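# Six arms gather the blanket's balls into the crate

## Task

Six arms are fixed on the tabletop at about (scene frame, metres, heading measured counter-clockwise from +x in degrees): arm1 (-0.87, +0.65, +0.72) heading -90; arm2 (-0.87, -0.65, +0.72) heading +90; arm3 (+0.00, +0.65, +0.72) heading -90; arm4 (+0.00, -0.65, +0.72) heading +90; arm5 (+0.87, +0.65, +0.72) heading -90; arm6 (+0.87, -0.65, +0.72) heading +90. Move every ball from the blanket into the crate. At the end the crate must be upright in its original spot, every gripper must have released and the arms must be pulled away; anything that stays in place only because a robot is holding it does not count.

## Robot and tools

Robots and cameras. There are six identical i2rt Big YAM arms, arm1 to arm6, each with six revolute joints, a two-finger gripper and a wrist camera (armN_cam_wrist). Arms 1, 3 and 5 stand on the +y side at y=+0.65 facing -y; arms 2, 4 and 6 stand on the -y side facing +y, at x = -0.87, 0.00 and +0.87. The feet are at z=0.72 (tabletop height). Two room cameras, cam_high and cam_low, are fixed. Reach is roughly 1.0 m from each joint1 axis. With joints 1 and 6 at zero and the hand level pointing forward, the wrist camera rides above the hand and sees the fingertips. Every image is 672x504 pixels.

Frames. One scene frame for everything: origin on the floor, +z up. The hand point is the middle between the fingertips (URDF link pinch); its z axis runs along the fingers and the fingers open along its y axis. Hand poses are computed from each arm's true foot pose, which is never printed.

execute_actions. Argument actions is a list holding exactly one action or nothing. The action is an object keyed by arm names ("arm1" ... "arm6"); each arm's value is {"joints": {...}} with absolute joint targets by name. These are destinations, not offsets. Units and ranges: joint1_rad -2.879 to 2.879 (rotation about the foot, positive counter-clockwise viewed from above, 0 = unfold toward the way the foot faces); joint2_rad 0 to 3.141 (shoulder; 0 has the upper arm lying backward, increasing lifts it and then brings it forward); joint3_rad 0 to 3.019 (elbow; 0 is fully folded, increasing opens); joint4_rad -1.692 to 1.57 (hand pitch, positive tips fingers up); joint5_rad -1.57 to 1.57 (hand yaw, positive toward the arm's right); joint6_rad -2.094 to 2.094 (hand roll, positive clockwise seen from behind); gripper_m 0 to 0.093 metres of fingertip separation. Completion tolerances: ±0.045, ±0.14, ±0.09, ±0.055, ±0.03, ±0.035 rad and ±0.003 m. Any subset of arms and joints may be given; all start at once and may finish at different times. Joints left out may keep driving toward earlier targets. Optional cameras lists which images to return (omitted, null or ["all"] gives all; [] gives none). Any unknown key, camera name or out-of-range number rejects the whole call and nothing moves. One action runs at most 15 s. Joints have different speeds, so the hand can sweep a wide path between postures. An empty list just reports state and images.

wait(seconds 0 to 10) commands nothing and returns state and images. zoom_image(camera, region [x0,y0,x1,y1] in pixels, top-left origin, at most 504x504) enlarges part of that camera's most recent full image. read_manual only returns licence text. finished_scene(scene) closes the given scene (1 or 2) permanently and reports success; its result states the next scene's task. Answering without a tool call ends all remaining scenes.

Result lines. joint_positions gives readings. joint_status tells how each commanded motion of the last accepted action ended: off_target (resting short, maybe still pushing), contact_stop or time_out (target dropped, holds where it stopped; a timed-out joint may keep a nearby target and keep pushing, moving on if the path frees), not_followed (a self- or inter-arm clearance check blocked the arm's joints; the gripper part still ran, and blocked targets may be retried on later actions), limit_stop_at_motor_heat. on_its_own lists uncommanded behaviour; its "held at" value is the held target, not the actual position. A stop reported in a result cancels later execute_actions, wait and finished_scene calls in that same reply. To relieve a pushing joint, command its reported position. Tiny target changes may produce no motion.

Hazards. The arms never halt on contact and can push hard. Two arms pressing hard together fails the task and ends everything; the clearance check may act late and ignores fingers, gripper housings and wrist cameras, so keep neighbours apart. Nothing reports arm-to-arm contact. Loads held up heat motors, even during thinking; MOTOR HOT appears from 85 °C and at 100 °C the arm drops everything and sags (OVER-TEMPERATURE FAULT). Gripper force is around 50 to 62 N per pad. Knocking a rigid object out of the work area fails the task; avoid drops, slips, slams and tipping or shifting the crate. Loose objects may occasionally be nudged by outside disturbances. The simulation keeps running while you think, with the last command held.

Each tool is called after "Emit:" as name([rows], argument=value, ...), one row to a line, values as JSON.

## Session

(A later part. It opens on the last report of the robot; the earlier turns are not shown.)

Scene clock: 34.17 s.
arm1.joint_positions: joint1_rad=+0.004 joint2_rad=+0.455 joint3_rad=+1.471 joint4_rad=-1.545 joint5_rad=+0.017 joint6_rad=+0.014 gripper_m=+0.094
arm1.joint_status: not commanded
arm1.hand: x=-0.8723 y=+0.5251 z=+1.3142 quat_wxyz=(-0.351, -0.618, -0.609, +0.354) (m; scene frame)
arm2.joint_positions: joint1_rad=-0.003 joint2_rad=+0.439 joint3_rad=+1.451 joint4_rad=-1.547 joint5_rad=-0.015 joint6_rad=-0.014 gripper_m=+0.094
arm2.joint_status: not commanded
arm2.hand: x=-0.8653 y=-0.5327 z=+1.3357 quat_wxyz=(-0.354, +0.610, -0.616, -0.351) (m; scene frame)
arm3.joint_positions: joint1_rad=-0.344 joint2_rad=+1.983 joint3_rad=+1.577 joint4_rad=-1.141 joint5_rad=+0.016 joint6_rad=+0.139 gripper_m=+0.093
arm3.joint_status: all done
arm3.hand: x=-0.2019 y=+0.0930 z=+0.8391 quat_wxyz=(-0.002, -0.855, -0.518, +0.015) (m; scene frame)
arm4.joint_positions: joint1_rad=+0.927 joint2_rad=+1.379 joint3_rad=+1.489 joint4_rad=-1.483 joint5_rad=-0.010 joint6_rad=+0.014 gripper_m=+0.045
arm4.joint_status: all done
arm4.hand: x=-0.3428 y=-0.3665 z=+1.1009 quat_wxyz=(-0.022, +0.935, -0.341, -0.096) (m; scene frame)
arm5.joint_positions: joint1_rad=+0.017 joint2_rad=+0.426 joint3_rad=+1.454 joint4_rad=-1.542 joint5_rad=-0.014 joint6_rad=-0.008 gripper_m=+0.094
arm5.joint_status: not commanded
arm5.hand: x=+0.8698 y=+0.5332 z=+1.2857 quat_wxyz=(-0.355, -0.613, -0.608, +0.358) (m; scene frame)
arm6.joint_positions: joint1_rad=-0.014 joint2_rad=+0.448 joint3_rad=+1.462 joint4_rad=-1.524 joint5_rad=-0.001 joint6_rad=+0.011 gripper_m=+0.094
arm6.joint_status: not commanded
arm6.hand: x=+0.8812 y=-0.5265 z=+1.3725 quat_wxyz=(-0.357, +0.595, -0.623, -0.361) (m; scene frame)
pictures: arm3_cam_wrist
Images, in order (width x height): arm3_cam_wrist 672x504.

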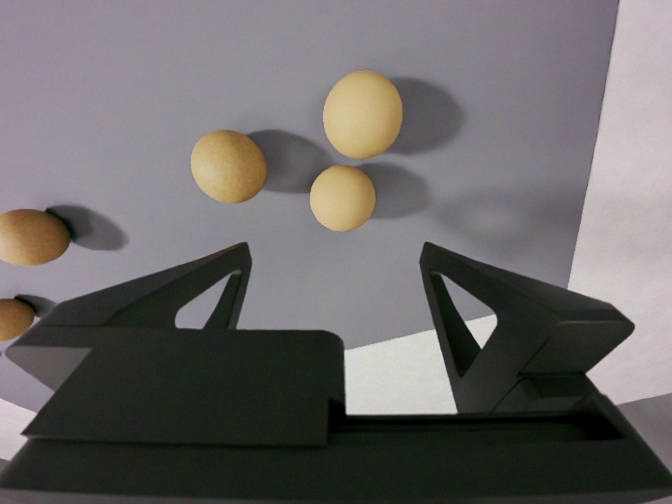

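Emit:
execute_actions([
  {"arm3":{"joints":{"gripper_m":0.07,"joint1_rad":-0.36}},"arm4":{"joints":{"joint3_rad":2.47,"joint4_rad":-0.905}}},
], cameras=[])

Emit:
execute_actions([
  {"arm3":{"joints":{"joint2_rad":2.118,"joint3_rad":1.497,"joint4_rad":-0.96}},"arm4":{"joints":{"joint2_rad":2.5}}},
], cameras=["arm3_cam_wrist"])

Scene clock: 36.50 s.
arm1.joint_positions: joint1_rad=+0.004 joint2_rad=+0.455 joint3_rad=+1.471 joint4_rad=-1.545 joint5_rad=+0.017 joint6_rad=+0.014 gripper_m=+0.094
arm1.joint_status: not commanded
arm1.hand: x=-0.8723 y=+0.5251 z=+1.3142 quat_wxyz=(-0.351, -0.618, -0.609, +0.354) (m; scene frame)
arm2.joint_positions: joint1_rad=-0.003 joint2_rad=+0.439 joint3_rad=+1.451 joint4_rad=-1.547 joint5_rad=-0.015 joint6_rad=-0.014 gripper_m=+0.094
arm2.joint_status: not commanded
arm2.hand: x=-0.8653 y=-0.5327 z=+1.3357 quat_wxyz=(-0.354, +0.610, -0.616, -0.351) (m; scene frame)
arm3.joint_positions: joint1_rad=-0.348 joint2_rad=+1.983 joint3_rad=+1.577 joint4_rad=-1.141 joint5_rad=+0.016 joint6_rad=+0.139 gripper_m=+0.070
arm3.joint_status: all done
arm3.hand: x=-0.2040 y=+0.0938 z=+0.8391 quat_wxyz=(-0.002, -0.856, -0.516, +0.015) (m; scene frame)
arm4.joint_positions: joint1_rad=+0.927 joint2_rad=+1.385 joint3_rad=+2.457 joint4_rad=-0.924 joint5_rad=-0.010 joint6_rad=+0.014 gripper_m=+0.045
arm4.joint_status: all done
arm4.hand: x=-0.3391 y=-0.3604 z=+1.6720 quat_wxyz=(-0.242, +0.614, -0.224, -0.717) (m; scene frame)
arm5.joint_positions: joint1_rad=+0.017 joint2_rad=+0.426 joint3_rad=+1.454 joint4_rad=-1.542 joint5_rad=-0.014 joint6_rad=-0.008 gripper_m=+0.094
arm5.joint_status: not commanded
arm5.hand: x=+0.8698 y=+0.5332 z=+1.2857 quat_wxyz=(-0.355, -0.613, -0.608, +0.358) (m; scene frame)
arm6.joint_positions: joint1_rad=-0.014 joint2_rad=+0.448 joint3_rad=+1.462 joint4_rad=-1.524 joint5_rad=-0.001 joint6_rad=+0.011 gripper_m=+0.094
arm6.joint_status: not commanded
arm6.hand: x=+0.8812 y=-0.5265 z=+1.3725 quat_wxyz=(-0.357, +0.595, -0.623, -0.361) (m; scene frame)
pictures: none
No camera images: the call's "cameras" was empty. Leave "cameras" out to get every camera's image.

Scene clock: 38.33 s.
arm1.joint_positions: joint1_rad=+0.004 joint2_rad=+0.455 joint3_rad=+1.471 joint4_rad=-1.545 joint5_rad=+0.017 joint6_rad=+0.014 gripper_m=+0.094
arm1.joint_status: not commanded
arm1.hand: x=-0.8723 y=+0.5251 z=+1.3142 quat_wxyz=(-0.351, -0.618, -0.609, +0.354) (m; scene frame)
arm2.joint_positions: joint1_rad=-0.003 joint2_rad=+0.439 joint3_rad=+1.451 joint4_rad=-1.547 joint5_rad=-0.015 joint6_rad=-0.014 gripper_m=+0.094
arm2.joint_status: not commanded
arm2.hand: x=-0.8653 y=-0.5327 z=+1.3357 quat_wxyz=(-0.354, +0.610, -0.616, -0.351) (m; scene frame)
arm3.joint_positions: joint1_rad=-0.349 joint2_rad=+2.100 joint3_rad=+1.503 joint4_rad=-0.977 joint5_rad=+0.014 joint6_rad=+0.139 gripper_m=+0.070
arm3.joint_status: all done
arm3.hand: x=-0.2028 y=+0.0995 z=+0.7481 quat_wxyz=(+0.007, -0.857, -0.516, +0.004) (m; scene frame)
arm4.joint_positions: joint1_rad=+0.927 joint2_rad=+2.513 joint3_rad=+2.430 joint4_rad=-0.911 joint5_rad=-0.010 joint6_rad=+0.014 gripper_m=+0.045
arm4.joint_status: all done
arm4.hand: x=-0.6840 y=-0.0918 z=+0.8450 quat_wxyz=(-0.083, +0.901, -0.329, -0.271) (m; scene frame)
arm5.joint_positions: joint1_rad=+0.017 joint2_rad=+0.426 joint3_rad=+1.454 joint4_rad=-1.542 joint5_rad=-0.014 joint6_rad=-0.008 gripper_m=+0.094
arm5.joint_status: not commanded
arm5.hand: x=+0.8698 y=+0.5332 z=+1.2857 quat_wxyz=(-0.355, -0.613, -0.608, +0.358) (m; scene frame)
arm6.joint_positions: joint1_rad=-0.014 joint2_rad=+0.448 joint3_rad=+1.462 joint4_rad=-1.524 joint5_rad=-0.001 joint6_rad=+0.011 gripper_m=+0.094
arm6.joint_status: not commanded
arm6.hand: x=+0.8812 y=-0.5265 z=+1.3725 quat_wxyz=(-0.357, +0.595, -0.623, -0.361) (m; scene frame)
pictures: arm3_cam_wrist
Images, in order (width x height): arm3_cam_wrist 672x504.

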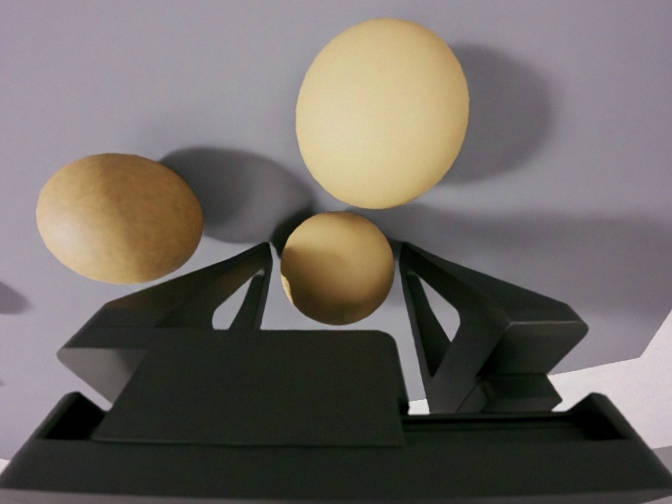

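Emit:
execute_actions([
  {"arm3":{"joints":{"gripper_m":0.03}},"arm4":{"joints":{"gripper_m":0.093}}},
], cameras=[])

Emit:
execute_actions([
  {"arm3":{"joints":{"joint2_rad":1.5,"joint3_rad":1.8,"joint4_rad":-1.28,"joint6_rad":0}},"arm4":{"joints":{"joint2_rad":1.5}}},
], cameras=["cam_high"])

Scene clock: 39.30 s.
arm1.joint_positions: joint1_rad=+0.004 joint2_rad=+0.455 joint3_rad=+1.471 joint4_rad=-1.545 joint5_rad=+0.017 joint6_rad=+0.014 gripper_m=+0.094
arm1.joint_status: not commanded
arm1.hand: x=-0.8723 y=+0.5251 z=+1.3142 quat_wxyz=(-0.351, -0.618, -0.609, +0.354) (m; scene frame)
arm2.joint_positions: joint1_rad=-0.003 joint2_rad=+0.439 joint3_rad=+1.451 joint4_rad=-1.547 joint5_rad=-0.015 joint6_rad=-0.014 gripper_m=+0.094
arm2.joint_status: not commanded
arm2.hand: x=-0.8653 y=-0.5327 z=+1.3357 quat_wxyz=(-0.354, +0.610, -0.616, -0.351) (m; scene frame)
arm3.joint_positions: joint1_rad=-0.349 joint2_rad=+2.100 joint3_rad=+1.503 joint4_rad=-0.977 joint5_rad=+0.015 joint6_rad=+0.139 gripper_m=+0.047
arm3.joint_status: gripper_m off_target (ended at +0.047, target +0.030)
arm3.hand: x=-0.2029 y=+0.0995 z=+0.7481 quat_wxyz=(+0.007, -0.857, -0.516, +0.004) (m; scene frame)
arm4.joint_positions: joint1_rad=+0.927 joint2_rad=+2.513 joint3_rad=+2.430 joint4_rad=-0.911 joint5_rad=-0.010 joint6_rad=+0.014 gripper_m=+0.093
arm4.joint_status: all done
arm4.hand: x=-0.6840 y=-0.0918 z=+0.8450 quat_wxyz=(-0.083, +0.901, -0.329, -0.271) (m; scene frame)
arm5.joint_positions: joint1_rad=+0.017 joint2_rad=+0.426 joint3_rad=+1.454 joint4_rad=-1.542 joint5_rad=-0.014 joint6_rad=-0.008 gripper_m=+0.094
arm5.joint_status: not commanded
arm5.hand: x=+0.8698 y=+0.5332 z=+1.2857 quat_wxyz=(-0.355, -0.613, -0.608, +0.358) (m; scene frame)
arm6.joint_positions: joint1_rad=-0.014 joint2_rad=+0.448 joint3_rad=+1.462 joint4_rad=-1.524 joint5_rad=-0.001 joint6_rad=+0.011 gripper_m=+0.094
arm6.joint_status: not commanded
arm6.hand: x=+0.8812 y=-0.5265 z=+1.3725 quat_wxyz=(-0.357, +0.595, -0.623, -0.361) (m; scene frame)
pictures: none
No camera images: the call's "cameras" was empty. Leave "cameras" out to get every camera's image.

Scene clock: 41.57 s.
arm1.joint_positions: joint1_rad=+0.004 joint2_rad=+0.455 joint3_rad=+1.471 joint4_rad=-1.545 joint5_rad=+0.017 joint6_rad=+0.014 gripper_m=+0.094
arm1.joint_status: not commanded
arm1.hand: x=-0.8723 y=+0.5251 z=+1.3142 quat_wxyz=(-0.351, -0.618, -0.609, +0.354) (m; scene frame)
arm2.joint_positions: joint1_rad=-0.003 joint2_rad=+0.439 joint3_rad=+1.451 joint4_rad=-1.547 joint5_rad=-0.015 joint6_rad=-0.014 gripper_m=+0.094
arm2.joint_status: not commanded
arm2.hand: x=-0.8653 y=-0.5327 z=+1.3357 quat_wxyz=(-0.354, +0.610, -0.616, -0.351) (m; scene frame)
arm3.joint_positions: joint1_rad=-0.349 joint2_rad=+1.504 joint3_rad=+1.792 joint4_rad=-1.264 joint5_rad=+0.015 joint6_rad=+0.011 gripper_m=+0.047
arm3.joint_status: all done
arm3.hand: x=-0.1961 y=+0.1170 z=+1.2035 quat_wxyz=(-0.164, -0.787, -0.543, +0.244) (m; scene frame)
arm4.joint_positions: joint1_rad=+0.927 joint2_rad=+1.510 joint3_rad=+2.455 joint4_rad=-0.907 joint5_rad=-0.010 joint6_rad=+0.014 gripper_m=+0.093
arm4.joint_status: all done
arm4.hand: x=-0.4106 y=-0.3029 z=+1.6162 quat_wxyz=(-0.230, +0.652, -0.238, -0.682) (m; scene frame)
arm5.joint_positions: joint1_rad=+0.017 joint2_rad=+0.426 joint3_rad=+1.454 joint4_rad=-1.542 joint5_rad=-0.014 joint6_rad=-0.008 gripper_m=+0.094
arm5.joint_status: not commanded
arm5.hand: x=+0.8698 y=+0.5332 z=+1.2857 quat_wxyz=(-0.355, -0.613, -0.608, +0.358) (m; scene frame)
arm6.joint_positions: joint1_rad=-0.014 joint2_rad=+0.448 joint3_rad=+1.462 joint4_rad=-1.524 joint5_rad=-0.001 joint6_rad=+0.011 gripper_m=+0.094
arm6.joint_status: not commanded
arm6.hand: x=+0.8812 y=-0.5265 z=+1.3725 quat_wxyz=(-0.357, +0.595, -0.623, -0.361) (m; scene frame)
pictures: cam_high
Images, in order (width x height): cam_high 672x504.

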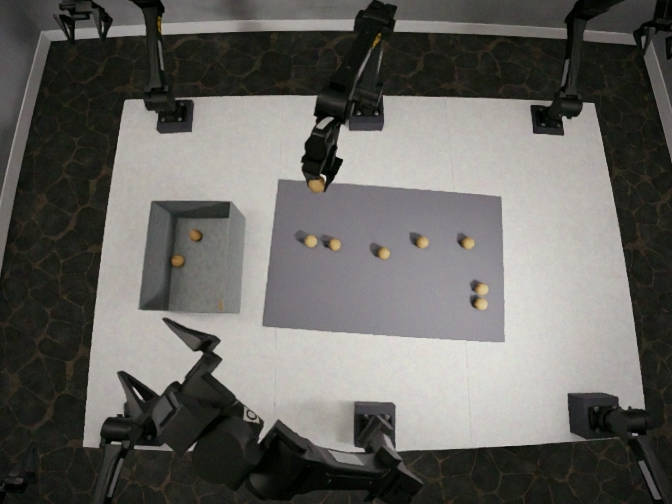

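Emit:
execute_actions([
  {"arm3":{"joints":{"joint1_rad":-0.818,"joint2_rad":1.75,"joint3_rad":2.57,"joint4_rad":-0.906}},"arm4":{"joints":{"joint1_rad":-0.745,"joint2_rad":1.5,"joint3_rad":1.6,"joint4_rad":-1.5,"joint6_rad":-0.77}}},
], cameras=[])

Scene clock: 44.33 s.
arm1.joint_positions: joint1_rad=+0.004 joint2_rad=+0.455 joint3_rad=+1.471 joint4_rad=-1.545 joint5_rad=+0.017 joint6_rad=+0.014 gripper_m=+0.094
arm1.joint_status: not commanded
arm1.hand: x=-0.8723 y=+0.5251 z=+1.3142 quat_wxyz=(-0.351, -0.618, -0.609, +0.354) (m; scene frame)
arm2.joint_positions: joint1_rad=-0.003 joint2_rad=+0.439 joint3_rad=+1.451 joint4_rad=-1.547 joint5_rad=-0.015 joint6_rad=-0.014 gripper_m=+0.094
arm2.joint_status: not commanded
arm2.hand: x=-0.8653 y=-0.5327 z=+1.3357 quat_wxyz=(-0.354, +0.610, -0.616, -0.351) (m; scene frame)
arm3.joint_positions: joint1_rad=-0.820 joint2_rad=+1.754 joint3_rad=+2.562 joint4_rad=-0.923 joint5_rad=+0.017 joint6_rad=+0.010 gripper_m=+0.047
arm3.joint_status: all done
arm3.hand: x=-0.4876 y=+0.1978 z=+1.5236 quat_wxyz=(-0.242, -0.698, -0.266, +0.620) (m; scene frame)
arm4.joint_positions: joint1_rad=-0.750 joint2_rad=+1.517 joint3_rad=+1.606 joint4_rad=-1.483 joint5_rad=-0.007 joint6_rad=-0.760 gripper_m=+0.093
arm4.joint_status: all done
arm4.hand: x=+0.3521 y=-0.2995 z=+1.0843 quat_wxyz=(-0.083, +0.694, -0.715, -0.003) (m; scene frame)
arm5.joint_positions: joint1_rad=+0.017 joint2_rad=+0.426 joint3_rad=+1.454 joint4_rad=-1.542 joint5_rad=-0.014 joint6_rad=-0.008 gripper_m=+0.094
arm5.joint_status: not commanded
arm5.hand: x=+0.8698 y=+0.5332 z=+1.2857 quat_wxyz=(-0.355, -0.613, -0.608, +0.358) (m; scene frame)
arm6.joint_positions: joint1_rad=-0.014 joint2_rad=+0.448 joint3_rad=+1.462 joint4_rad=-1.524 joint5_rad=-0.001 joint6_rad=+0.011 gripper_m=+0.094
arm6.joint_status: not commanded
arm6.hand: x=+0.8812 y=-0.5265 z=+1.3725 quat_wxyz=(-0.357, +0.595, -0.623, -0.361) (m; scene frame)
pictures: none
No camera images: the call's "cameras" was empty. Leave "cameras" out to get every camera's image.

Emit:
execute_actions([
  {"arm3":{"joints":{"joint2_rad":2.58}},"arm4":{"joints":{"joint2_rad":2.035,"joint3_rad":1.68,"joint4_rad":-1.2}}},
], cameras=["arm4_cam_wrist"])

Scene clock: 46.63 s.
arm1.joint_positions: joint1_rad=+0.004 joint2_rad=+0.455 joint3_rad=+1.471 joint4_rad=-1.545 joint5_rad=+0.017 joint6_rad=+0.014 gripper_m=+0.094
arm1.joint_status: not commanded
arm1.hand: x=-0.8723 y=+0.5251 z=+1.3142 quat_wxyz=(-0.351, -0.618, -0.609, +0.354) (m; scene frame)
arm2.joint_positions: joint1_rad=-0.003 joint2_rad=+0.439 joint3_rad=+1.451 joint4_rad=-1.547 joint5_rad=-0.015 joint6_rad=-0.014 gripper_m=+0.094
arm2.joint_status: not commanded
arm2.hand: x=-0.8653 y=-0.5327 z=+1.3357 quat_wxyz=(-0.354, +0.610, -0.616, -0.351) (m; scene frame)
arm3.joint_positions: joint1_rad=-0.820 joint2_rad=+2.560 joint3_rad=+2.536 joint4_rad=-0.925 joint5_rad=+0.017 joint6_rad=+0.010 gripper_m=+0.047
arm3.joint_status: all done
arm3.hand: x=-0.6598 y=+0.0369 z=+0.8592 quat_wxyz=(-0.107, -0.888, -0.343, +0.288) (m; scene frame)
arm4.joint_positions: joint1_rad=-0.750 joint2_rad=+2.051 joint3_rad=+1.662 joint4_rad=-1.214 joint5_rad=-0.007 joint6_rad=-0.761 gripper_m=+0.093
arm4.joint_status: all done
arm4.hand: x=+0.4281 y=-0.2256 z=+0.8226 quat_wxyz=(+0.023, +0.696, -0.718, -0.002) (m; scene frame)
arm5.joint_positions: joint1_rad=+0.017 joint2_rad=+0.426 joint3_rad=+1.454 joint4_rad=-1.542 joint5_rad=-0.014 joint6_rad=-0.008 gripper_m=+0.094
arm5.joint_status: not commanded
arm5.hand: x=+0.8698 y=+0.5332 z=+1.2857 quat_wxyz=(-0.355, -0.613, -0.608, +0.358) (m; scene frame)
arm6.joint_positions: joint1_rad=-0.014 joint2_rad=+0.448 joint3_rad=+1.462 joint4_rad=-1.524 joint5_rad=-0.001 joint6_rad=+0.011 gripper_m=+0.094
arm6.joint_status: not commanded
arm6.hand: x=+0.8812 y=-0.5265 z=+1.3725 quat_wxyz=(-0.357, +0.595, -0.623, -0.361) (m; scene frame)
pictures: arm4_cam_wrist
Images, in order (width x height): arm4_cam_wrist 672x504.

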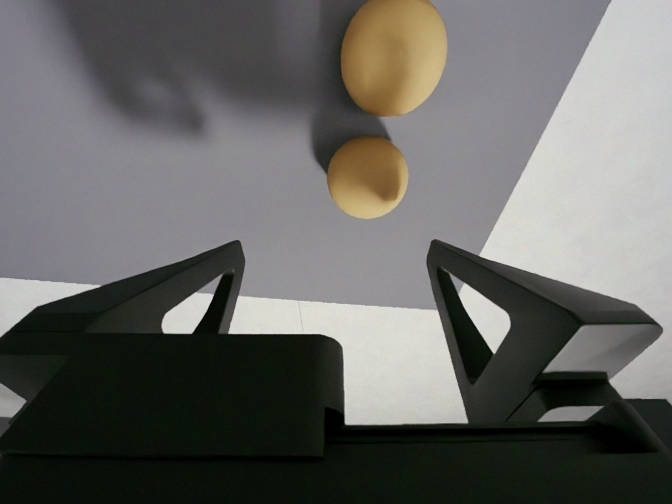

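Emit:
execute_actions([
  {"arm3":{"joints":{"gripper_m":0.093}},"arm4":{"joints":{"joint1_rad":-0.773,"joint2_rad":2.183,"joint3_rad":1.628,"joint4_rad":-1.025}}},
], cameras=["arm4_cam_wrist"])

Scene clock: 48.23 s.
arm1.joint_positions: joint1_rad=+0.004 joint2_rad=+0.455 joint3_rad=+1.471 joint4_rad=-1.545 joint5_rad=+0.017 joint6_rad=+0.014 gripper_m=+0.094
arm1.joint_status: not commanded
arm1.hand: x=-0.8723 y=+0.5251 z=+1.3142 quat_wxyz=(-0.351, -0.618, -0.609, +0.354) (m; scene frame)
arm2.joint_positions: joint1_rad=-0.003 joint2_rad=+0.439 joint3_rad=+1.451 joint4_rad=-1.547 joint5_rad=-0.015 joint6_rad=-0.014 gripper_m=+0.094
arm2.joint_status: not commanded
arm2.hand: x=-0.8653 y=-0.5327 z=+1.3357 quat_wxyz=(-0.354, +0.610, -0.616, -0.351) (m; scene frame)
arm3.joint_positions: joint1_rad=-0.820 joint2_rad=+2.560 joint3_rad=+2.536 joint4_rad=-0.925 joint5_rad=+0.017 joint6_rad=+0.010 gripper_m=+0.093
arm3.joint_status: all done
arm3.hand: x=-0.6598 y=+0.0369 z=+0.8592 quat_wxyz=(-0.107, -0.888, -0.343, +0.288) (m; scene frame)
arm4.joint_positions: joint1_rad=-0.766 joint2_rad=+2.164 joint3_rad=+1.630 joint4_rad=-1.039 joint5_rad=-0.005 joint6_rad=-0.763 gripper_m=+0.093
arm4.joint_status: all done
arm4.hand: x=+0.4458 y=-0.2225 z=+0.7445 quat_wxyz=(+0.007, +0.691, -0.722, -0.001) (m; scene frame)
arm5.joint_positions: joint1_rad=+0.017 joint2_rad=+0.426 joint3_rad=+1.454 joint4_rad=-1.542 joint5_rad=-0.014 joint6_rad=-0.008 gripper_m=+0.094
arm5.joint_status: not commanded
arm5.hand: x=+0.8698 y=+0.5332 z=+1.2857 quat_wxyz=(-0.355, -0.613, -0.608, +0.358) (m; scene frame)
arm6.joint_positions: joint1_rad=-0.014 joint2_rad=+0.448 joint3_rad=+1.462 joint4_rad=-1.524 joint5_rad=-0.001 joint6_rad=+0.011 gripper_m=+0.094
arm6.joint_status: not commanded
arm6.hand: x=+0.8812 y=-0.5265 z=+1.3725 quat_wxyz=(-0.357, +0.595, -0.623, -0.361) (m; scene frame)
pictures: arm4_cam_wrist
Images, in order (width x height): arm4_cam_wrist 672x504.

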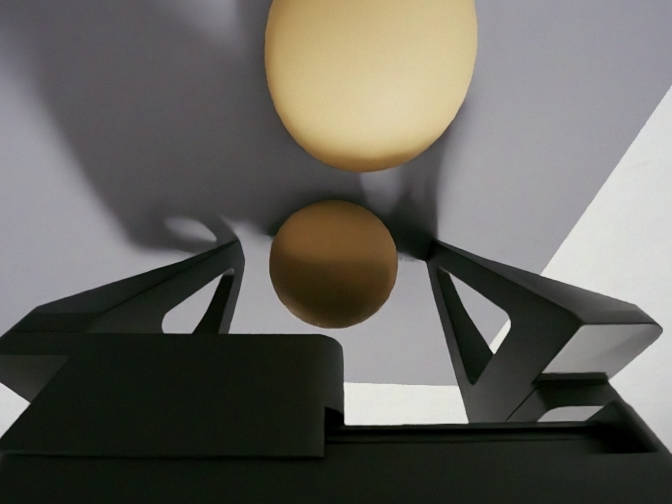

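Emit:
execute_actions([
  {"arm3":{"joints":{"joint2_rad":1.75}},"arm4":{"joints":{"gripper_m":0.03}}},
], cameras=[])

Scene clock: 50.83 s.
arm1.joint_positions: joint1_rad=+0.004 joint2_rad=+0.455 joint3_rad=+1.471 joint4_rad=-1.545 joint5_rad=+0.017 joint6_rad=+0.014 gripper_m=+0.094
arm1.joint_status: not commanded
arm1.hand: x=-0.8723 y=+0.5251 z=+1.3142 quat_wxyz=(-0.351, -0.618, -0.609, +0.354) (m; scene frame)
arm2.joint_positions: joint1_rad=-0.003 joint2_rad=+0.439 joint3_rad=+1.451 joint4_rad=-1.547 joint5_rad=-0.015 joint6_rad=-0.014 gripper_m=+0.094
arm2.joint_status: not commanded
arm2.hand: x=-0.8653 y=-0.5327 z=+1.3357 quat_wxyz=(-0.354, +0.610, -0.616, -0.351) (m; scene frame)
arm3.joint_positions: joint1_rad=-0.820 joint2_rad=+1.739 joint3_rad=+2.552 joint4_rad=-0.907 joint5_rad=+0.017 joint6_rad=+0.010 gripper_m=+0.093
arm3.joint_status: all done
arm3.hand: x=-0.4829 y=+0.2023 z=+1.5325 quat_wxyz=(-0.245, -0.691, -0.263, +0.628) (m; scene frame)
arm4.joint_positions: joint1_rad=-0.766 joint2_rad=+2.164 joint3_rad=+1.630 joint4_rad=-1.039 joint5_rad=-0.005 joint6_rad=-0.763 gripper_m=+0.046
arm4.joint_status: gripper_m off_target (ended at +0.046, target +0.030)
arm4.hand: x=+0.4458 y=-0.2225 z=+0.7445 quat_wxyz=(+0.007, +0.691, -0.722, -0.001) (m; scene frame)
arm5.joint_positions: joint1_rad=+0.017 joint2_rad=+0.426 joint3_rad=+1.454 joint4_rad=-1.542 joint5_rad=-0.014 joint6_rad=-0.008 gripper_m=+0.094
arm5.joint_status: not commanded
arm5.hand: x=+0.8698 y=+0.5332 z=+1.2857 quat_wxyz=(-0.355, -0.613, -0.608, +0.358) (m; scene frame)
arm6.joint_positions: joint1_rad=-0.014 joint2_rad=+0.448 joint3_rad=+1.462 joint4_rad=-1.524 joint5_rad=-0.001 joint6_rad=+0.011 gripper_m=+0.094
arm6.joint_status: not commanded
arm6.hand: x=+0.8812 y=-0.5265 z=+1.3725 quat_wxyz=(-0.357, +0.595, -0.623, -0.361) (m; scene frame)
pictures: none
No camera images: the call's "cameras" was empty. Leave "cameras" out to get every camera's image.

Emit:
execute_actions([
  {"arm3":{"joints":{"joint1_rad":-0.365,"joint2_rad":2.13,"joint3_rad":1.83,"joint4_rad":-1.255,"joint6_rad":0.5}},"arm4":{"joints":{"joint2_rad":1.4,"joint3_rad":1.5,"joint4_rad":-1.5,"joint6_rad":0}}},
], cameras=["arm3_cam_wrist"])

Scene clock: 53.20 s.
arm1.joint_positions: joint1_rad=+0.004 joint2_rad=+0.455 joint3_rad=+1.471 joint4_rad=-1.545 joint5_rad=+0.017 joint6_rad=+0.014 gripper_m=+0.094
arm1.joint_status: not commanded
arm1.hand: x=-0.8723 y=+0.5251 z=+1.3142 quat_wxyz=(-0.351, -0.618, -0.609, +0.354) (m; scene frame)
arm2.joint_positions: joint1_rad=-0.003 joint2_rad=+0.439 joint3_rad=+1.451 joint4_rad=-1.547 joint5_rad=-0.015 joint6_rad=-0.014 gripper_m=+0.094
arm2.joint_status: not commanded
arm2.hand: x=-0.8653 y=-0.5327 z=+1.3357 quat_wxyz=(-0.354, +0.610, -0.616, -0.351) (m; scene frame)
arm3.joint_positions: joint1_rad=-0.366 joint2_rad=+2.113 joint3_rad=+1.836 joint4_rad=-1.257 joint5_rad=+0.018 joint6_rad=+0.488 gripper_m=+0.093
arm3.joint_status: all done
arm3.hand: x=-0.2354 y=+0.0424 z=+0.8553 quat_wxyz=(-0.008, -0.936, -0.351, +0.019) (m; scene frame)
arm4.joint_positions: joint1_rad=-0.766 joint2_rad=+1.381 joint3_rad=+1.486 joint4_rad=-1.485 joint5_rad=-0.005 joint6_rad=-0.010 gripper_m=+0.046
arm4.joint_status: all done
arm4.hand: x=+0.3221 y=-0.3395 z=+1.0942 quat_wxyz=(-0.082, +0.376, -0.922, -0.034) (m; scene frame)
arm5.joint_positions: joint1_rad=+0.017 joint2_rad=+0.426 joint3_rad=+1.454 joint4_rad=-1.542 joint5_rad=-0.014 joint6_rad=-0.008 gripper_m=+0.094
arm5.joint_status: not commanded
arm5.hand: x=+0.8698 y=+0.5332 z=+1.2857 quat_wxyz=(-0.355, -0.613, -0.608, +0.358) (m; scene frame)
arm6.joint_positions: joint1_rad=-0.014 joint2_rad=+0.448 joint3_rad=+1.462 joint4_rad=-1.524 joint5_rad=-0.001 joint6_rad=+0.011 gripper_m=+0.094
arm6.joint_status: not commanded
arm6.hand: x=+0.8812 y=-0.5265 z=+1.3725 quat_wxyz=(-0.357, +0.595, -0.623, -0.361) (m; scene frame)
pictures: arm3_cam_wrist
Images, in order (width x height): arm3_cam_wrist 672x504.

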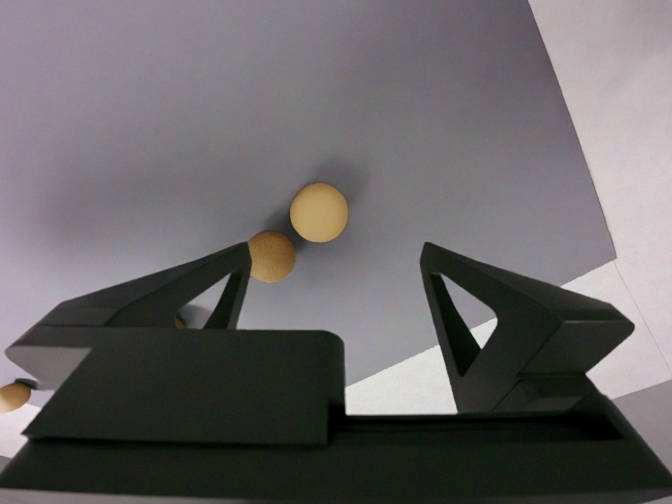

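Emit:
execute_actions([
  {"arm4":{"joints":{"joint1_rad":0.93}}},
], cameras=["cam_high","arm3_cam_wrist"])

Scene clock: 55.37 s.
arm1.joint_positions: joint1_rad=+0.004 joint2_rad=+0.455 joint3_rad=+1.471 joint4_rad=-1.545 joint5_rad=+0.017 joint6_rad=+0.014 gripper_m=+0.094
arm1.joint_status: not commanded
arm1.hand: x=-0.8723 y=+0.5251 z=+1.3142 quat_wxyz=(-0.351, -0.618, -0.609, +0.354) (m; scene frame)
arm2.joint_positions: joint1_rad=-0.003 joint2_rad=+0.439 joint3_rad=+1.451 joint4_rad=-1.547 joint5_rad=-0.015 joint6_rad=-0.014 gripper_m=+0.094
arm2.joint_status: not commanded
arm2.hand: x=-0.8653 y=-0.5327 z=+1.3357 quat_wxyz=(-0.354, +0.610, -0.616, -0.351) (m; scene frame)
arm3.joint_positions: joint1_rad=-0.366 joint2_rad=+2.113 joint3_rad=+1.836 joint4_rad=-1.257 joint5_rad=+0.018 joint6_rad=+0.489 gripper_m=+0.093
arm3.joint_status: not commanded
arm3.hand: x=-0.2354 y=+0.0424 z=+0.8553 quat_wxyz=(-0.008, -0.936, -0.351, +0.019) (m; scene frame)
arm4.joint_positions: joint1_rad=+0.933 joint2_rad=+1.392 joint3_rad=+1.486 joint4_rad=-1.485 joint5_rad=-0.007 joint6_rad=-0.008 gripper_m=+0.047
arm4.joint_status: all done
arm4.hand: x=-0.3451 y=-0.3674 z=+1.0944 quat_wxyz=(-0.021, +0.940, -0.328, -0.087) (m; scene frame)
arm5.joint_positions: joint1_rad=+0.017 joint2_rad=+0.426 joint3_rad=+1.454 joint4_rad=-1.542 joint5_rad=-0.014 joint6_rad=-0.008 gripper_m=+0.094
arm5.joint_status: not commanded
arm5.hand: x=+0.8698 y=+0.5332 z=+1.2857 quat_wxyz=(-0.355, -0.613, -0.608, +0.358) (m; scene frame)
arm6.joint_positions: joint1_rad=-0.014 joint2_rad=+0.448 joint3_rad=+1.462 joint4_rad=-1.524 joint5_rad=-0.001 joint6_rad=+0.011 gripper_m=+0.094
arm6.joint_status: not commanded
arm6.hand: x=+0.8812 y=-0.5265 z=+1.3725 quat_wxyz=(-0.357, +0.595, -0.623, -0.361) (m; scene frame)
pictures: arm3_cam_wrist, cam_high
Images, in order (width x height): arm3_cam_wrist 672x504, cam_high 672x504.

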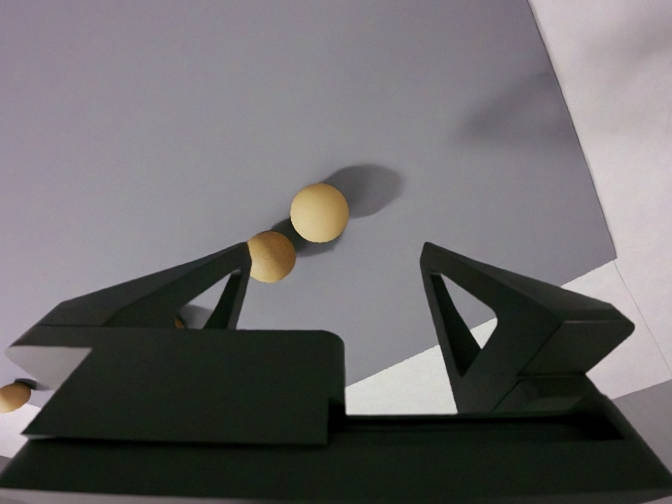

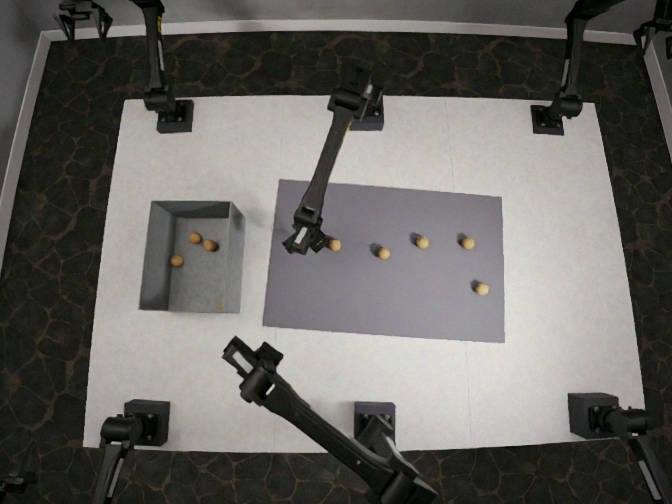

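Emit:
execute_actions([
  {"arm3":{"joints":{"joint1_rad":-0.322,"joint2_rad":2.13,"joint3_rad":1.775,"joint4_rad":-1.225,"joint6_rad":1.38}},"arm4":{"joints":{"joint3_rad":2.47,"joint4_rad":-0.905}}},
], cameras=["cam_high","arm3_cam_wrist"])

Scene clock: 59.30 s.
arm1.joint_positions: joint1_rad=+0.004 joint2_rad=+0.455 joint3_rad=+1.471 joint4_rad=-1.545 joint5_rad=+0.017 joint6_rad=+0.014 gripper_m=+0.094
arm1.joint_status: not commanded
arm1.hand: x=-0.8723 y=+0.5251 z=+1.3142 quat_wxyz=(-0.351, -0.618, -0.609, +0.354) (m; scene frame)
arm2.joint_positions: joint1_rad=-0.003 joint2_rad=+0.439 joint3_rad=+1.451 joint4_rad=-1.547 joint5_rad=-0.015 joint6_rad=-0.014 gripper_m=+0.094
arm2.joint_status: not commanded
arm2.hand: x=-0.8653 y=-0.5327 z=+1.3357 quat_wxyz=(-0.354, +0.610, -0.616, -0.351) (m; scene frame)
arm3.joint_positions: joint1_rad=-0.323 joint2_rad=+2.119 joint3_rad=+1.777 joint4_rad=-1.243 joint5_rad=+0.017 joint6_rad=+1.368 gripper_m=+0.093
arm3.joint_status: all done
arm3.hand: x=-0.2035 y=+0.0500 z=+0.8303 quat_wxyz=(+0.008, -0.998, +0.060, +0.007) (m; scene frame)
arm4.joint_positions: joint1_rad=+0.933 joint2_rad=+1.384 joint3_rad=+2.456 joint4_rad=-0.924 joint5_rad=-0.007 joint6_rad=-0.008 gripper_m=+0.047
arm4.joint_status: all done
arm4.hand: x=-0.3403 y=-0.3621 z=+1.6718 quat_wxyz=(-0.249, +0.616, -0.217, -0.715) (m; scene frame)
arm5.joint_positions: joint1_rad=+0.017 joint2_rad=+0.426 joint3_rad=+1.454 joint4_rad=-1.542 joint5_rad=-0.014 joint6_rad=-0.008 gripper_m=+0.094
arm5.joint_status: not commanded
arm5.hand: x=+0.8698 y=+0.5332 z=+1.2857 quat_wxyz=(-0.355, -0.613, -0.608, +0.358) (m; scene frame)
arm6.joint_positions: joint1_rad=-0.014 joint2_rad=+0.448 joint3_rad=+1.462 joint4_rad=-1.524 joint5_rad=-0.001 joint6_rad=+0.011 gripper_m=+0.094
arm6.joint_status: not commanded
arm6.hand: x=+0.8812 y=-0.5265 z=+1.3725 quat_wxyz=(-0.357, +0.595, -0.623, -0.361) (m; scene frame)
pictures: arm3_cam_wrist, cam_high
Images, in order (width x height): arm3_cam_wrist 672x504, cam_high 672x504.

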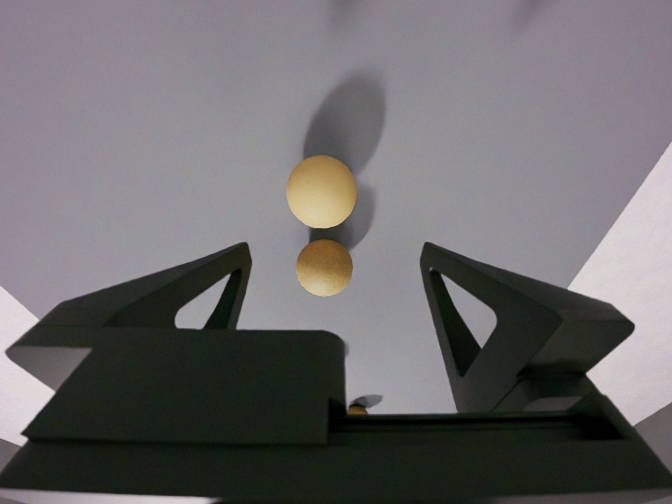

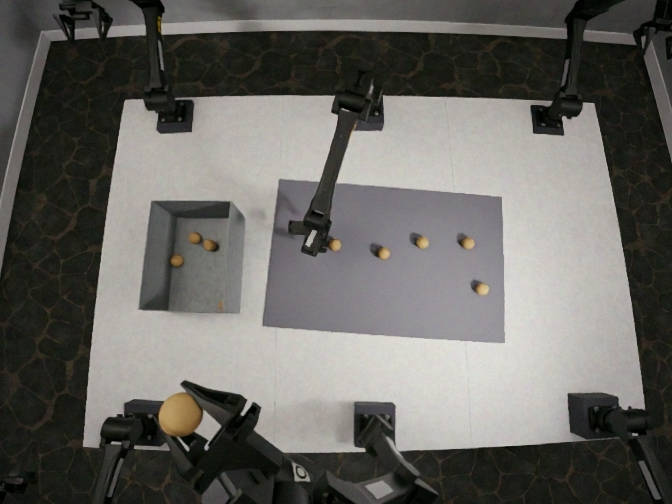

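Emit:
execute_actions([
  {"arm3":{"joints":{"joint2_rad":2.248,"joint3_rad":1.738,"joint4_rad":-1.065}},"arm4":{"joints":{"joint2_rad":2.5}}},
], cameras=["arm3_cam_wrist"])

Scene clock: 61.67 s.
arm1.joint_positions: joint1_rad=+0.004 joint2_rad=+0.455 joint3_rad=+1.471 joint4_rad=-1.545 joint5_rad=+0.017 joint6_rad=+0.014 gripper_m=+0.094
arm1.joint_status: not commanded
arm1.hand: x=-0.8723 y=+0.5251 z=+1.3142 quat_wxyz=(-0.351, -0.618, -0.609, +0.354) (m; scene frame)
arm2.joint_positions: joint1_rad=-0.003 joint2_rad=+0.439 joint3_rad=+1.451 joint4_rad=-1.547 joint5_rad=-0.015 joint6_rad=-0.014 gripper_m=+0.094
arm2.joint_status: not commanded
arm2.hand: x=-0.8653 y=-0.5327 z=+1.3357 quat_wxyz=(-0.354, +0.610, -0.616, -0.351) (m; scene frame)
arm3.joint_positions: joint1_rad=-0.323 joint2_rad=+2.229 joint3_rad=+1.744 joint4_rad=-1.078 joint5_rad=+0.015 joint6_rad=+1.370 gripper_m=+0.093
arm3.joint_status: all done
arm3.hand: x=-0.2074 y=+0.0373 z=+0.7500 quat_wxyz=(-0.002, -0.998, +0.061, +0.009) (m; scene frame)
arm4.joint_positions: joint1_rad=+0.933 joint2_rad=+2.513 joint3_rad=+2.430 joint4_rad=-0.911 joint5_rad=-0.007 joint6_rad=-0.008 gripper_m=+0.047
arm4.joint_status: all done
arm4.hand: x=-0.6870 y=-0.0953 z=+0.8448 quat_wxyz=(-0.087, +0.905, -0.317, -0.270) (m; scene frame)
arm5.joint_positions: joint1_rad=+0.017 joint2_rad=+0.426 joint3_rad=+1.454 joint4_rad=-1.542 joint5_rad=-0.014 joint6_rad=-0.008 gripper_m=+0.094
arm5.joint_status: not commanded
arm5.hand: x=+0.8698 y=+0.5332 z=+1.2857 quat_wxyz=(-0.355, -0.613, -0.608, +0.358) (m; scene frame)
arm6.joint_positions: joint1_rad=-0.014 joint2_rad=+0.448 joint3_rad=+1.462 joint4_rad=-1.524 joint5_rad=-0.001 joint6_rad=+0.011 gripper_m=+0.094
arm6.joint_status: not commanded
arm6.hand: x=+0.8812 y=-0.5265 z=+1.3725 quat_wxyz=(-0.357, +0.595, -0.623, -0.361) (m; scene frame)
pictures: arm3_cam_wrist
Images, in order (width x height): arm3_cam_wrist 672x504.

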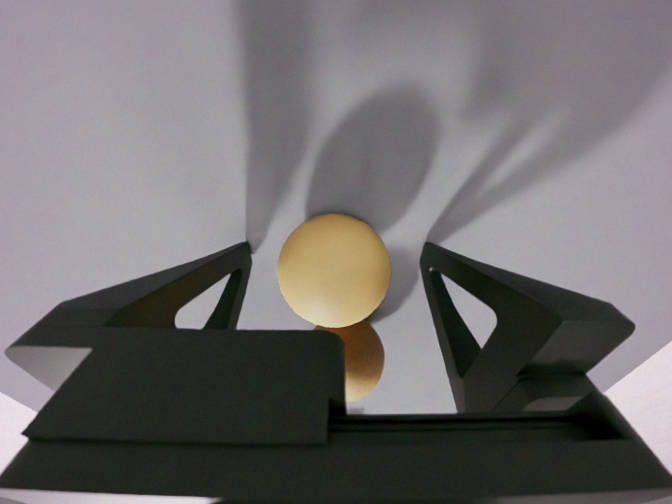

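Emit:
execute_actions([
  {"arm3":{"joints":{"gripper_m":0.03}},"arm4":{"joints":{"gripper_m":0.093}}},
], cameras=[])

Emit:
execute_actions([
  {"arm3":{"joints":{"joint2_rad":1.5,"joint3_rad":1.8,"joint4_rad":-1.28,"joint6_rad":0}},"arm4":{"joints":{"joint2_rad":1.5}}},
], cameras=["cam_high"])

Scene clock: 62.73 s.
arm1.joint_positions: joint1_rad=+0.004 joint2_rad=+0.455 joint3_rad=+1.471 joint4_rad=-1.545 joint5_rad=+0.017 joint6_rad=+0.014 gripper_m=+0.094
arm1.joint_status: not commanded
arm1.hand: x=-0.8723 y=+0.5251 z=+1.3142 quat_wxyz=(-0.351, -0.618, -0.609, +0.354) (m; scene frame)
arm2.joint_positions: joint1_rad=-0.003 joint2_rad=+0.439 joint3_rad=+1.451 joint4_rad=-1.547 joint5_rad=-0.015 joint6_rad=-0.014 gripper_m=+0.094
arm2.joint_status: not commanded
arm2.hand: x=-0.8653 y=-0.5327 z=+1.3357 quat_wxyz=(-0.354, +0.610, -0.616, -0.351) (m; scene frame)
arm3.joint_positions: joint1_rad=-0.323 joint2_rad=+2.229 joint3_rad=+1.744 joint4_rad=-1.078 joint5_rad=+0.015 joint6_rad=+1.370 gripper_m=+0.047
arm3.joint_status: gripper_m off_target (ended at +0.047, target +0.030)
arm3.hand: x=-0.2074 y=+0.0373 z=+0.7500 quat_wxyz=(-0.002, -0.998, +0.061, +0.009) (m; scene frame)
arm4.joint_positions: joint1_rad=+0.933 joint2_rad=+2.513 joint3_rad=+2.430 joint4_rad=-0.911 joint5_rad=-0.007 joint6_rad=-0.008 gripper_m=+0.093
arm4.joint_status: all done
arm4.hand: x=-0.6870 y=-0.0953 z=+0.8448 quat_wxyz=(-0.087, +0.905, -0.317, -0.270) (m; scene frame)
arm5.joint_positions: joint1_rad=+0.017 joint2_rad=+0.426 joint3_rad=+1.454 joint4_rad=-1.542 joint5_rad=-0.014 joint6_rad=-0.008 gripper_m=+0.094
arm5.joint_status: not commanded
arm5.hand: x=+0.8698 y=+0.5332 z=+1.2857 quat_wxyz=(-0.355, -0.613, -0.608, +0.358) (m; scene frame)
arm6.joint_positions: joint1_rad=-0.014 joint2_rad=+0.448 joint3_rad=+1.462 joint4_rad=-1.524 joint5_rad=-0.001 joint6_rad=+0.011 gripper_m=+0.094
arm6.joint_status: not commanded
arm6.hand: x=+0.8812 y=-0.5265 z=+1.3725 quat_wxyz=(-0.357, +0.595, -0.623, -0.361) (m; scene frame)
pictures: none
No camera images: the call's "cameras" was empty. Leave "cameras" out to get every camera's image.

Scene clock: 65.00 s.
arm1.joint_positions: joint1_rad=+0.004 joint2_rad=+0.455 joint3_rad=+1.471 joint4_rad=-1.545 joint5_rad=+0.017 joint6_rad=+0.014 gripper_m=+0.094
arm1.joint_status: not commanded
arm1.hand: x=-0.8723 y=+0.5251 z=+1.3142 quat_wxyz=(-0.351, -0.618, -0.609, +0.354) (m; scene frame)
arm2.joint_positions: joint1_rad=-0.003 joint2_rad=+0.439 joint3_rad=+1.451 joint4_rad=-1.547 joint5_rad=-0.015 joint6_rad=-0.014 gripper_m=+0.094
arm2.joint_status: not commanded
arm2.hand: x=-0.8653 y=-0.5327 z=+1.3357 quat_wxyz=(-0.354, +0.610, -0.616, -0.351) (m; scene frame)
arm3.joint_positions: joint1_rad=-0.323 joint2_rad=+1.507 joint3_rad=+1.796 joint4_rad=-1.262 joint5_rad=+0.015 joint6_rad=+0.011 gripper_m=+0.047
arm3.joint_status: all done
arm3.hand: x=-0.1826 y=+0.1105 z=+1.2038 quat_wxyz=(-0.168, -0.779, -0.553, +0.243) (m; scene frame)
arm4.joint_positions: joint1_rad=+0.933 joint2_rad=+1.510 joint3_rad=+2.455 joint4_rad=-0.906 joint5_rad=-0.007 joint6_rad=-0.008 gripper_m=+0.093
arm4.joint_status: all done
arm4.hand: x=-0.4121 y=-0.3050 z=+1.6165 quat_wxyz=(-0.236, +0.654, -0.230, -0.680) (m; scene frame)
arm5.joint_positions: joint1_rad=+0.017 joint2_rad=+0.426 joint3_rad=+1.454 joint4_rad=-1.542 joint5_rad=-0.014 joint6_rad=-0.008 gripper_m=+0.094
arm5.joint_status: not commanded
arm5.hand: x=+0.8698 y=+0.5332 z=+1.2857 quat_wxyz=(-0.355, -0.613, -0.608, +0.358) (m; scene frame)
arm6.joint_positions: joint1_rad=-0.014 joint2_rad=+0.448 joint3_rad=+1.462 joint4_rad=-1.524 joint5_rad=-0.001 joint6_rad=+0.011 gripper_m=+0.094
arm6.joint_status: not commanded
arm6.hand: x=+0.8812 y=-0.5265 z=+1.3725 quat_wxyz=(-0.357, +0.595, -0.623, -0.361) (m; scene frame)
pictures: cam_high
Images, in order (width x height): cam_high 672x504.

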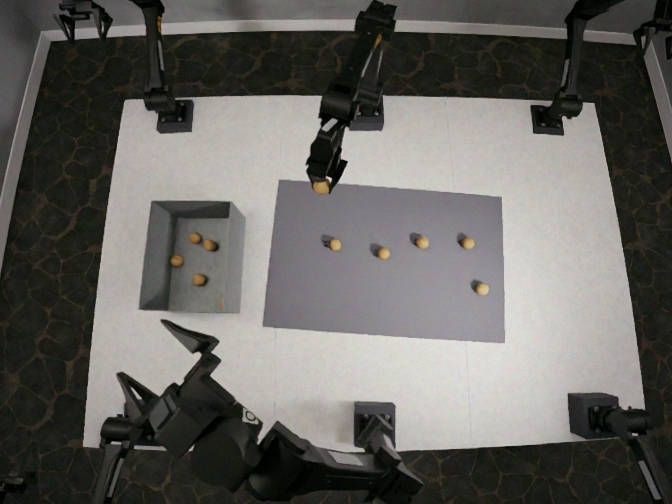

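Emit:
execute_actions([
  {"arm3":{"joints":{"joint1_rad":-0.818,"joint2_rad":1.75,"joint3_rad":2.57,"joint4_rad":-0.906}},"arm4":{"joints":{"joint1_rad":-0.702,"joint2_rad":1.6,"joint3_rad":1.75,"joint4_rad":-1.5}}},
], cameras=[])

Scene clock: 67.60 s.
arm1.joint_positions: joint1_rad=+0.004 joint2_rad=+0.455 joint3_rad=+1.471 joint4_rad=-1.545 joint5_rad=+0.017 joint6_rad=+0.014 gripper_m=+0.094
arm1.joint_status: not commanded
arm1.hand: x=-0.8723 y=+0.5251 z=+1.3142 quat_wxyz=(-0.351, -0.618, -0.609, +0.354) (m; scene frame)
arm2.joint_positions: joint1_rad=-0.003 joint2_rad=+0.439 joint3_rad=+1.451 joint4_rad=-1.547 joint5_rad=-0.015 joint6_rad=-0.014 gripper_m=+0.094
arm2.joint_status: not commanded
arm2.hand: x=-0.8653 y=-0.5327 z=+1.3357 quat_wxyz=(-0.354, +0.610, -0.616, -0.351) (m; scene frame)
arm3.joint_positions: joint1_rad=-0.819 joint2_rad=+1.755 joint3_rad=+2.562 joint4_rad=-0.923 joint5_rad=+0.017 joint6_rad=+0.009 gripper_m=+0.047
arm3.joint_status: all done
arm3.hand: x=-0.4876 y=+0.1975 z=+1.5233 quat_wxyz=(-0.241, -0.698, -0.266, +0.620) (m; scene frame)
arm4.joint_positions: joint1_rad=-0.707 joint2_rad=+1.613 joint3_rad=+1.753 joint4_rad=-1.482 joint5_rad=-0.007 joint6_rad=-0.007 gripper_m=+0.093
arm4.joint_status: all done
arm4.hand: x=+0.3685 y=-0.2504 z=+1.0991 quat_wxyz=(-0.098, +0.401, -0.910, -0.045) (m; scene frame)
arm5.joint_positions: joint1_rad=+0.017 joint2_rad=+0.426 joint3_rad=+1.454 joint4_rad=-1.542 joint5_rad=-0.014 joint6_rad=-0.008 gripper_m=+0.094
arm5.joint_status: not commanded
arm5.hand: x=+0.8698 y=+0.5332 z=+1.2857 quat_wxyz=(-0.355, -0.613, -0.608, +0.358) (m; scene frame)
arm6.joint_positions: joint1_rad=-0.014 joint2_rad=+0.448 joint3_rad=+1.462 joint4_rad=-1.524 joint5_rad=-0.001 joint6_rad=+0.011 gripper_m=+0.094
arm6.joint_status: not commanded
arm6.hand: x=+0.8812 y=-0.5265 z=+1.3725 quat_wxyz=(-0.357, +0.595, -0.623, -0.361) (m; scene frame)
pictures: none
No camera images: the call's "cameras" was empty. Leave "cameras" out to get every camera's image.

Emit:
execute_actions([
  {"arm3":{"joints":{"joint2_rad":2.58}},"arm4":{"joints":{"joint2_rad":2.19,"joint3_rad":1.95,"joint4_rad":-1.29}}},
], cameras=["arm4_cam_wrist"])

Scene clock: 69.93 s.
arm1.joint_positions: joint1_rad=+0.004 joint2_rad=+0.455 joint3_rad=+1.471 joint4_rad=-1.545 joint5_rad=+0.017 joint6_rad=+0.014 gripper_m=+0.094
arm1.joint_status: not commanded
arm1.hand: x=-0.8723 y=+0.5251 z=+1.3142 quat_wxyz=(-0.351, -0.618, -0.609, +0.354) (m; scene frame)
arm2.joint_positions: joint1_rad=-0.003 joint2_rad=+0.439 joint3_rad=+1.451 joint4_rad=-1.547 joint5_rad=-0.015 joint6_rad=-0.014 gripper_m=+0.094
arm2.joint_status: not commanded
arm2.hand: x=-0.8653 y=-0.5327 z=+1.3357 quat_wxyz=(-0.354, +0.610, -0.616, -0.351) (m; scene frame)
arm3.joint_positions: joint1_rad=-0.819 joint2_rad=+2.563 joint3_rad=+2.544 joint4_rad=-0.891 joint5_rad=+0.017 joint6_rad=+0.009 gripper_m=+0.046
arm3.joint_status: all done
arm3.hand: x=-0.6654 y=+0.0311 z=+0.8652 quat_wxyz=(-0.113, -0.882, -0.341, +0.305) (m; scene frame)
arm4.joint_positions: joint1_rad=-0.707 joint2_rad=+2.205 joint3_rad=+1.927 joint4_rad=-1.301 joint5_rad=-0.007 joint6_rad=-0.007 gripper_m=+0.093
arm4.joint_status: all done
arm4.hand: x=+0.4526 y=-0.1607 z=+0.8220 quat_wxyz=(+0.011, +0.403, -0.915, +0.002) (m; scene frame)
arm5.joint_positions: joint1_rad=+0.017 joint2_rad=+0.426 joint3_rad=+1.454 joint4_rad=-1.542 joint5_rad=-0.014 joint6_rad=-0.008 gripper_m=+0.094
arm5.joint_status: not commanded
arm5.hand: x=+0.8698 y=+0.5332 z=+1.2857 quat_wxyz=(-0.355, -0.613, -0.608, +0.358) (m; scene frame)
arm6.joint_positions: joint1_rad=-0.014 joint2_rad=+0.448 joint3_rad=+1.462 joint4_rad=-1.524 joint5_rad=-0.001 joint6_rad=+0.011 gripper_m=+0.094
arm6.joint_status: not commanded
arm6.hand: x=+0.8812 y=-0.5265 z=+1.3725 quat_wxyz=(-0.357, +0.595, -0.623, -0.361) (m; scene frame)
pictures: arm4_cam_wrist
Images, in order (width x height): arm4_cam_wrist 672x504.

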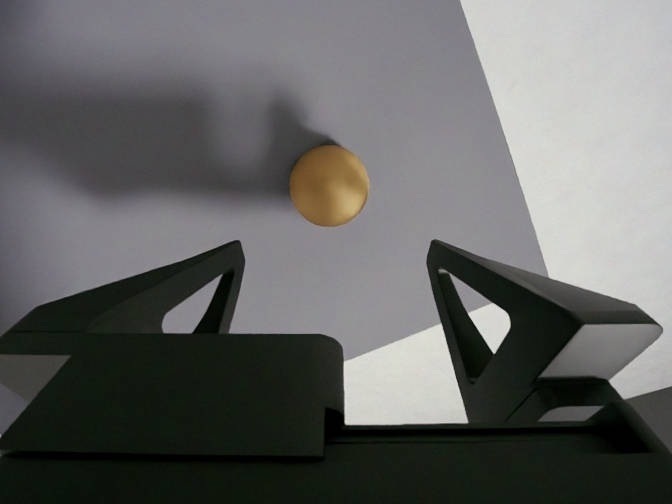

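Emit:
execute_actions([
  {"arm3":{"joints":{"gripper_m":0.093}},"arm4":{"joints":{"joint2_rad":2.3,"joint3_rad":1.845,"joint4_rad":-1.125}}},
], cameras=["arm4_cam_wrist"])

Emit:
execute_actions([
  {"arm3":{"joints":{"joint2_rad":1.6}},"arm4":{"joints":{"gripper_m":0.03}}},
], cameras=["arm4_cam_wrist"])

Scene clock: 71.77 s.
arm1.joint_positions: joint1_rad=+0.004 joint2_rad=+0.455 joint3_rad=+1.471 joint4_rad=-1.545 joint5_rad=+0.017 joint6_rad=+0.014 gripper_m=+0.094
arm1.joint_status: not commanded
arm1.hand: x=-0.8723 y=+0.5251 z=+1.3142 quat_wxyz=(-0.351, -0.618, -0.609, +0.354) (m; scene frame)
arm2.joint_positions: joint1_rad=-0.003 joint2_rad=+0.439 joint3_rad=+1.451 joint4_rad=-1.547 joint5_rad=-0.015 joint6_rad=-0.014 gripper_m=+0.094
arm2.joint_status: not commanded
arm2.hand: x=-0.8653 y=-0.5327 z=+1.3357 quat_wxyz=(-0.354, +0.610, -0.616, -0.351) (m; scene frame)
arm3.joint_positions: joint1_rad=-0.819 joint2_rad=+2.563 joint3_rad=+2.544 joint4_rad=-0.891 joint5_rad=+0.017 joint6_rad=+0.009 gripper_m=+0.093
arm3.joint_status: all done
arm3.hand: x=-0.6654 y=+0.0311 z=+0.8652 quat_wxyz=(-0.113, -0.882, -0.341, +0.305) (m; scene frame)
arm4.joint_positions: joint1_rad=-0.707 joint2_rad=+2.278 joint3_rad=+1.846 joint4_rad=-1.141 joint5_rad=-0.007 joint6_rad=-0.007 gripper_m=+0.093
arm4.joint_status: all done
arm4.hand: x=+0.4520 y=-0.1617 z=+0.7461 quat_wxyz=(+0.008, +0.403, -0.915, +0.001) (m; scene frame)
arm5.joint_positions: joint1_rad=+0.017 joint2_rad=+0.426 joint3_rad=+1.454 joint4_rad=-1.542 joint5_rad=-0.014 joint6_rad=-0.008 gripper_m=+0.094
arm5.joint_status: not commanded
arm5.hand: x=+0.8698 y=+0.5332 z=+1.2857 quat_wxyz=(-0.355, -0.613, -0.608, +0.358) (m; scene frame)
arm6.joint_positions: joint1_rad=-0.014 joint2_rad=+0.448 joint3_rad=+1.462 joint4_rad=-1.524 joint5_rad=-0.001 joint6_rad=+0.011 gripper_m=+0.094
arm6.joint_status: not commanded
arm6.hand: x=+0.8812 y=-0.5265 z=+1.3725 quat_wxyz=(-0.357, +0.595, -0.623, -0.361) (m; scene frame)
pictures: arm4_cam_wrist
Images, in order (width x height): arm4_cam_wrist 672x504.

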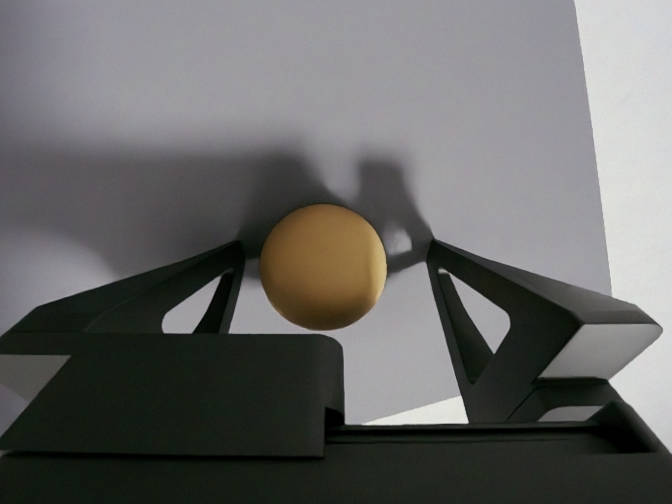

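Scene clock: 74.33 s.
arm1.joint_positions: joint1_rad=+0.004 joint2_rad=+0.455 joint3_rad=+1.471 joint4_rad=-1.545 joint5_rad=+0.017 joint6_rad=+0.014 gripper_m=+0.094
arm1.joint_status: not commanded
arm1.hand: x=-0.8723 y=+0.5251 z=+1.3142 quat_wxyz=(-0.351, -0.618, -0.609, +0.354) (m; scene frame)
arm2.joint_positions: joint1_rad=-0.003 joint2_rad=+0.439 joint3_rad=+1.451 joint4_rad=-1.547 joint5_rad=-0.015 joint6_rad=-0.014 gripper_m=+0.094
arm2.joint_status: not commanded
arm2.hand: x=-0.8653 y=-0.5327 z=+1.3357 quat_wxyz=(-0.354, +0.610, -0.616, -0.351) (m; scene frame)
arm3.joint_positions: joint1_rad=-0.819 joint2_rad=+1.588 joint3_rad=+2.552 joint4_rad=-0.897 joint5_rad=+0.017 joint6_rad=+0.009 gripper_m=+0.093
arm3.joint_status: all done
arm3.hand: x=-0.4094 y=+0.2708 z=+1.6239 quat_wxyz=(-0.266, -0.638, -0.242, +0.681) (m; scene frame)
arm4.joint_positions: joint1_rad=-0.707 joint2_rad=+2.278 joint3_rad=+1.846 joint4_rad=-1.141 joint5_rad=-0.007 joint6_rad=-0.007 gripper_m=+0.046
arm4.joint_status: gripper_m off_target (ended at +0.046, target +0.030)
arm4.hand: x=+0.4519 y=-0.1617 z=+0.7461 quat_wxyz=(+0.008, +0.403, -0.915, +0.001) (m; scene frame)
arm5.joint_positions: joint1_rad=+0.017 joint2_rad=+0.426 joint3_rad=+1.454 joint4_rad=-1.542 joint5_rad=-0.014 joint6_rad=-0.008 gripper_m=+0.094
arm5.joint_status: not commanded
arm5.hand: x=+0.8698 y=+0.5332 z=+1.2857 quat_wxyz=(-0.355, -0.613, -0.608, +0.358) (m; scene frame)
arm6.joint_positions: joint1_rad=-0.014 joint2_rad=+0.448 joint3_rad=+1.462 joint4_rad=-1.524 joint5_rad=-0.001 joint6_rad=+0.011 gripper_m=+0.094
arm6.joint_status: not commanded
arm6.hand: x=+0.8812 y=-0.5265 z=+1.3725 quat_wxyz=(-0.357, +0.595, -0.623, -0.361) (m; scene frame)
pictures: arm4_cam_wrist
Images, in order (width x height): arm4_cam_wrist 672x504.

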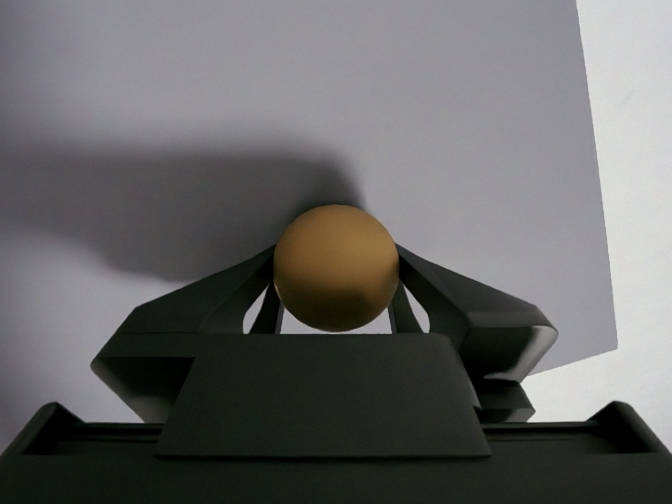

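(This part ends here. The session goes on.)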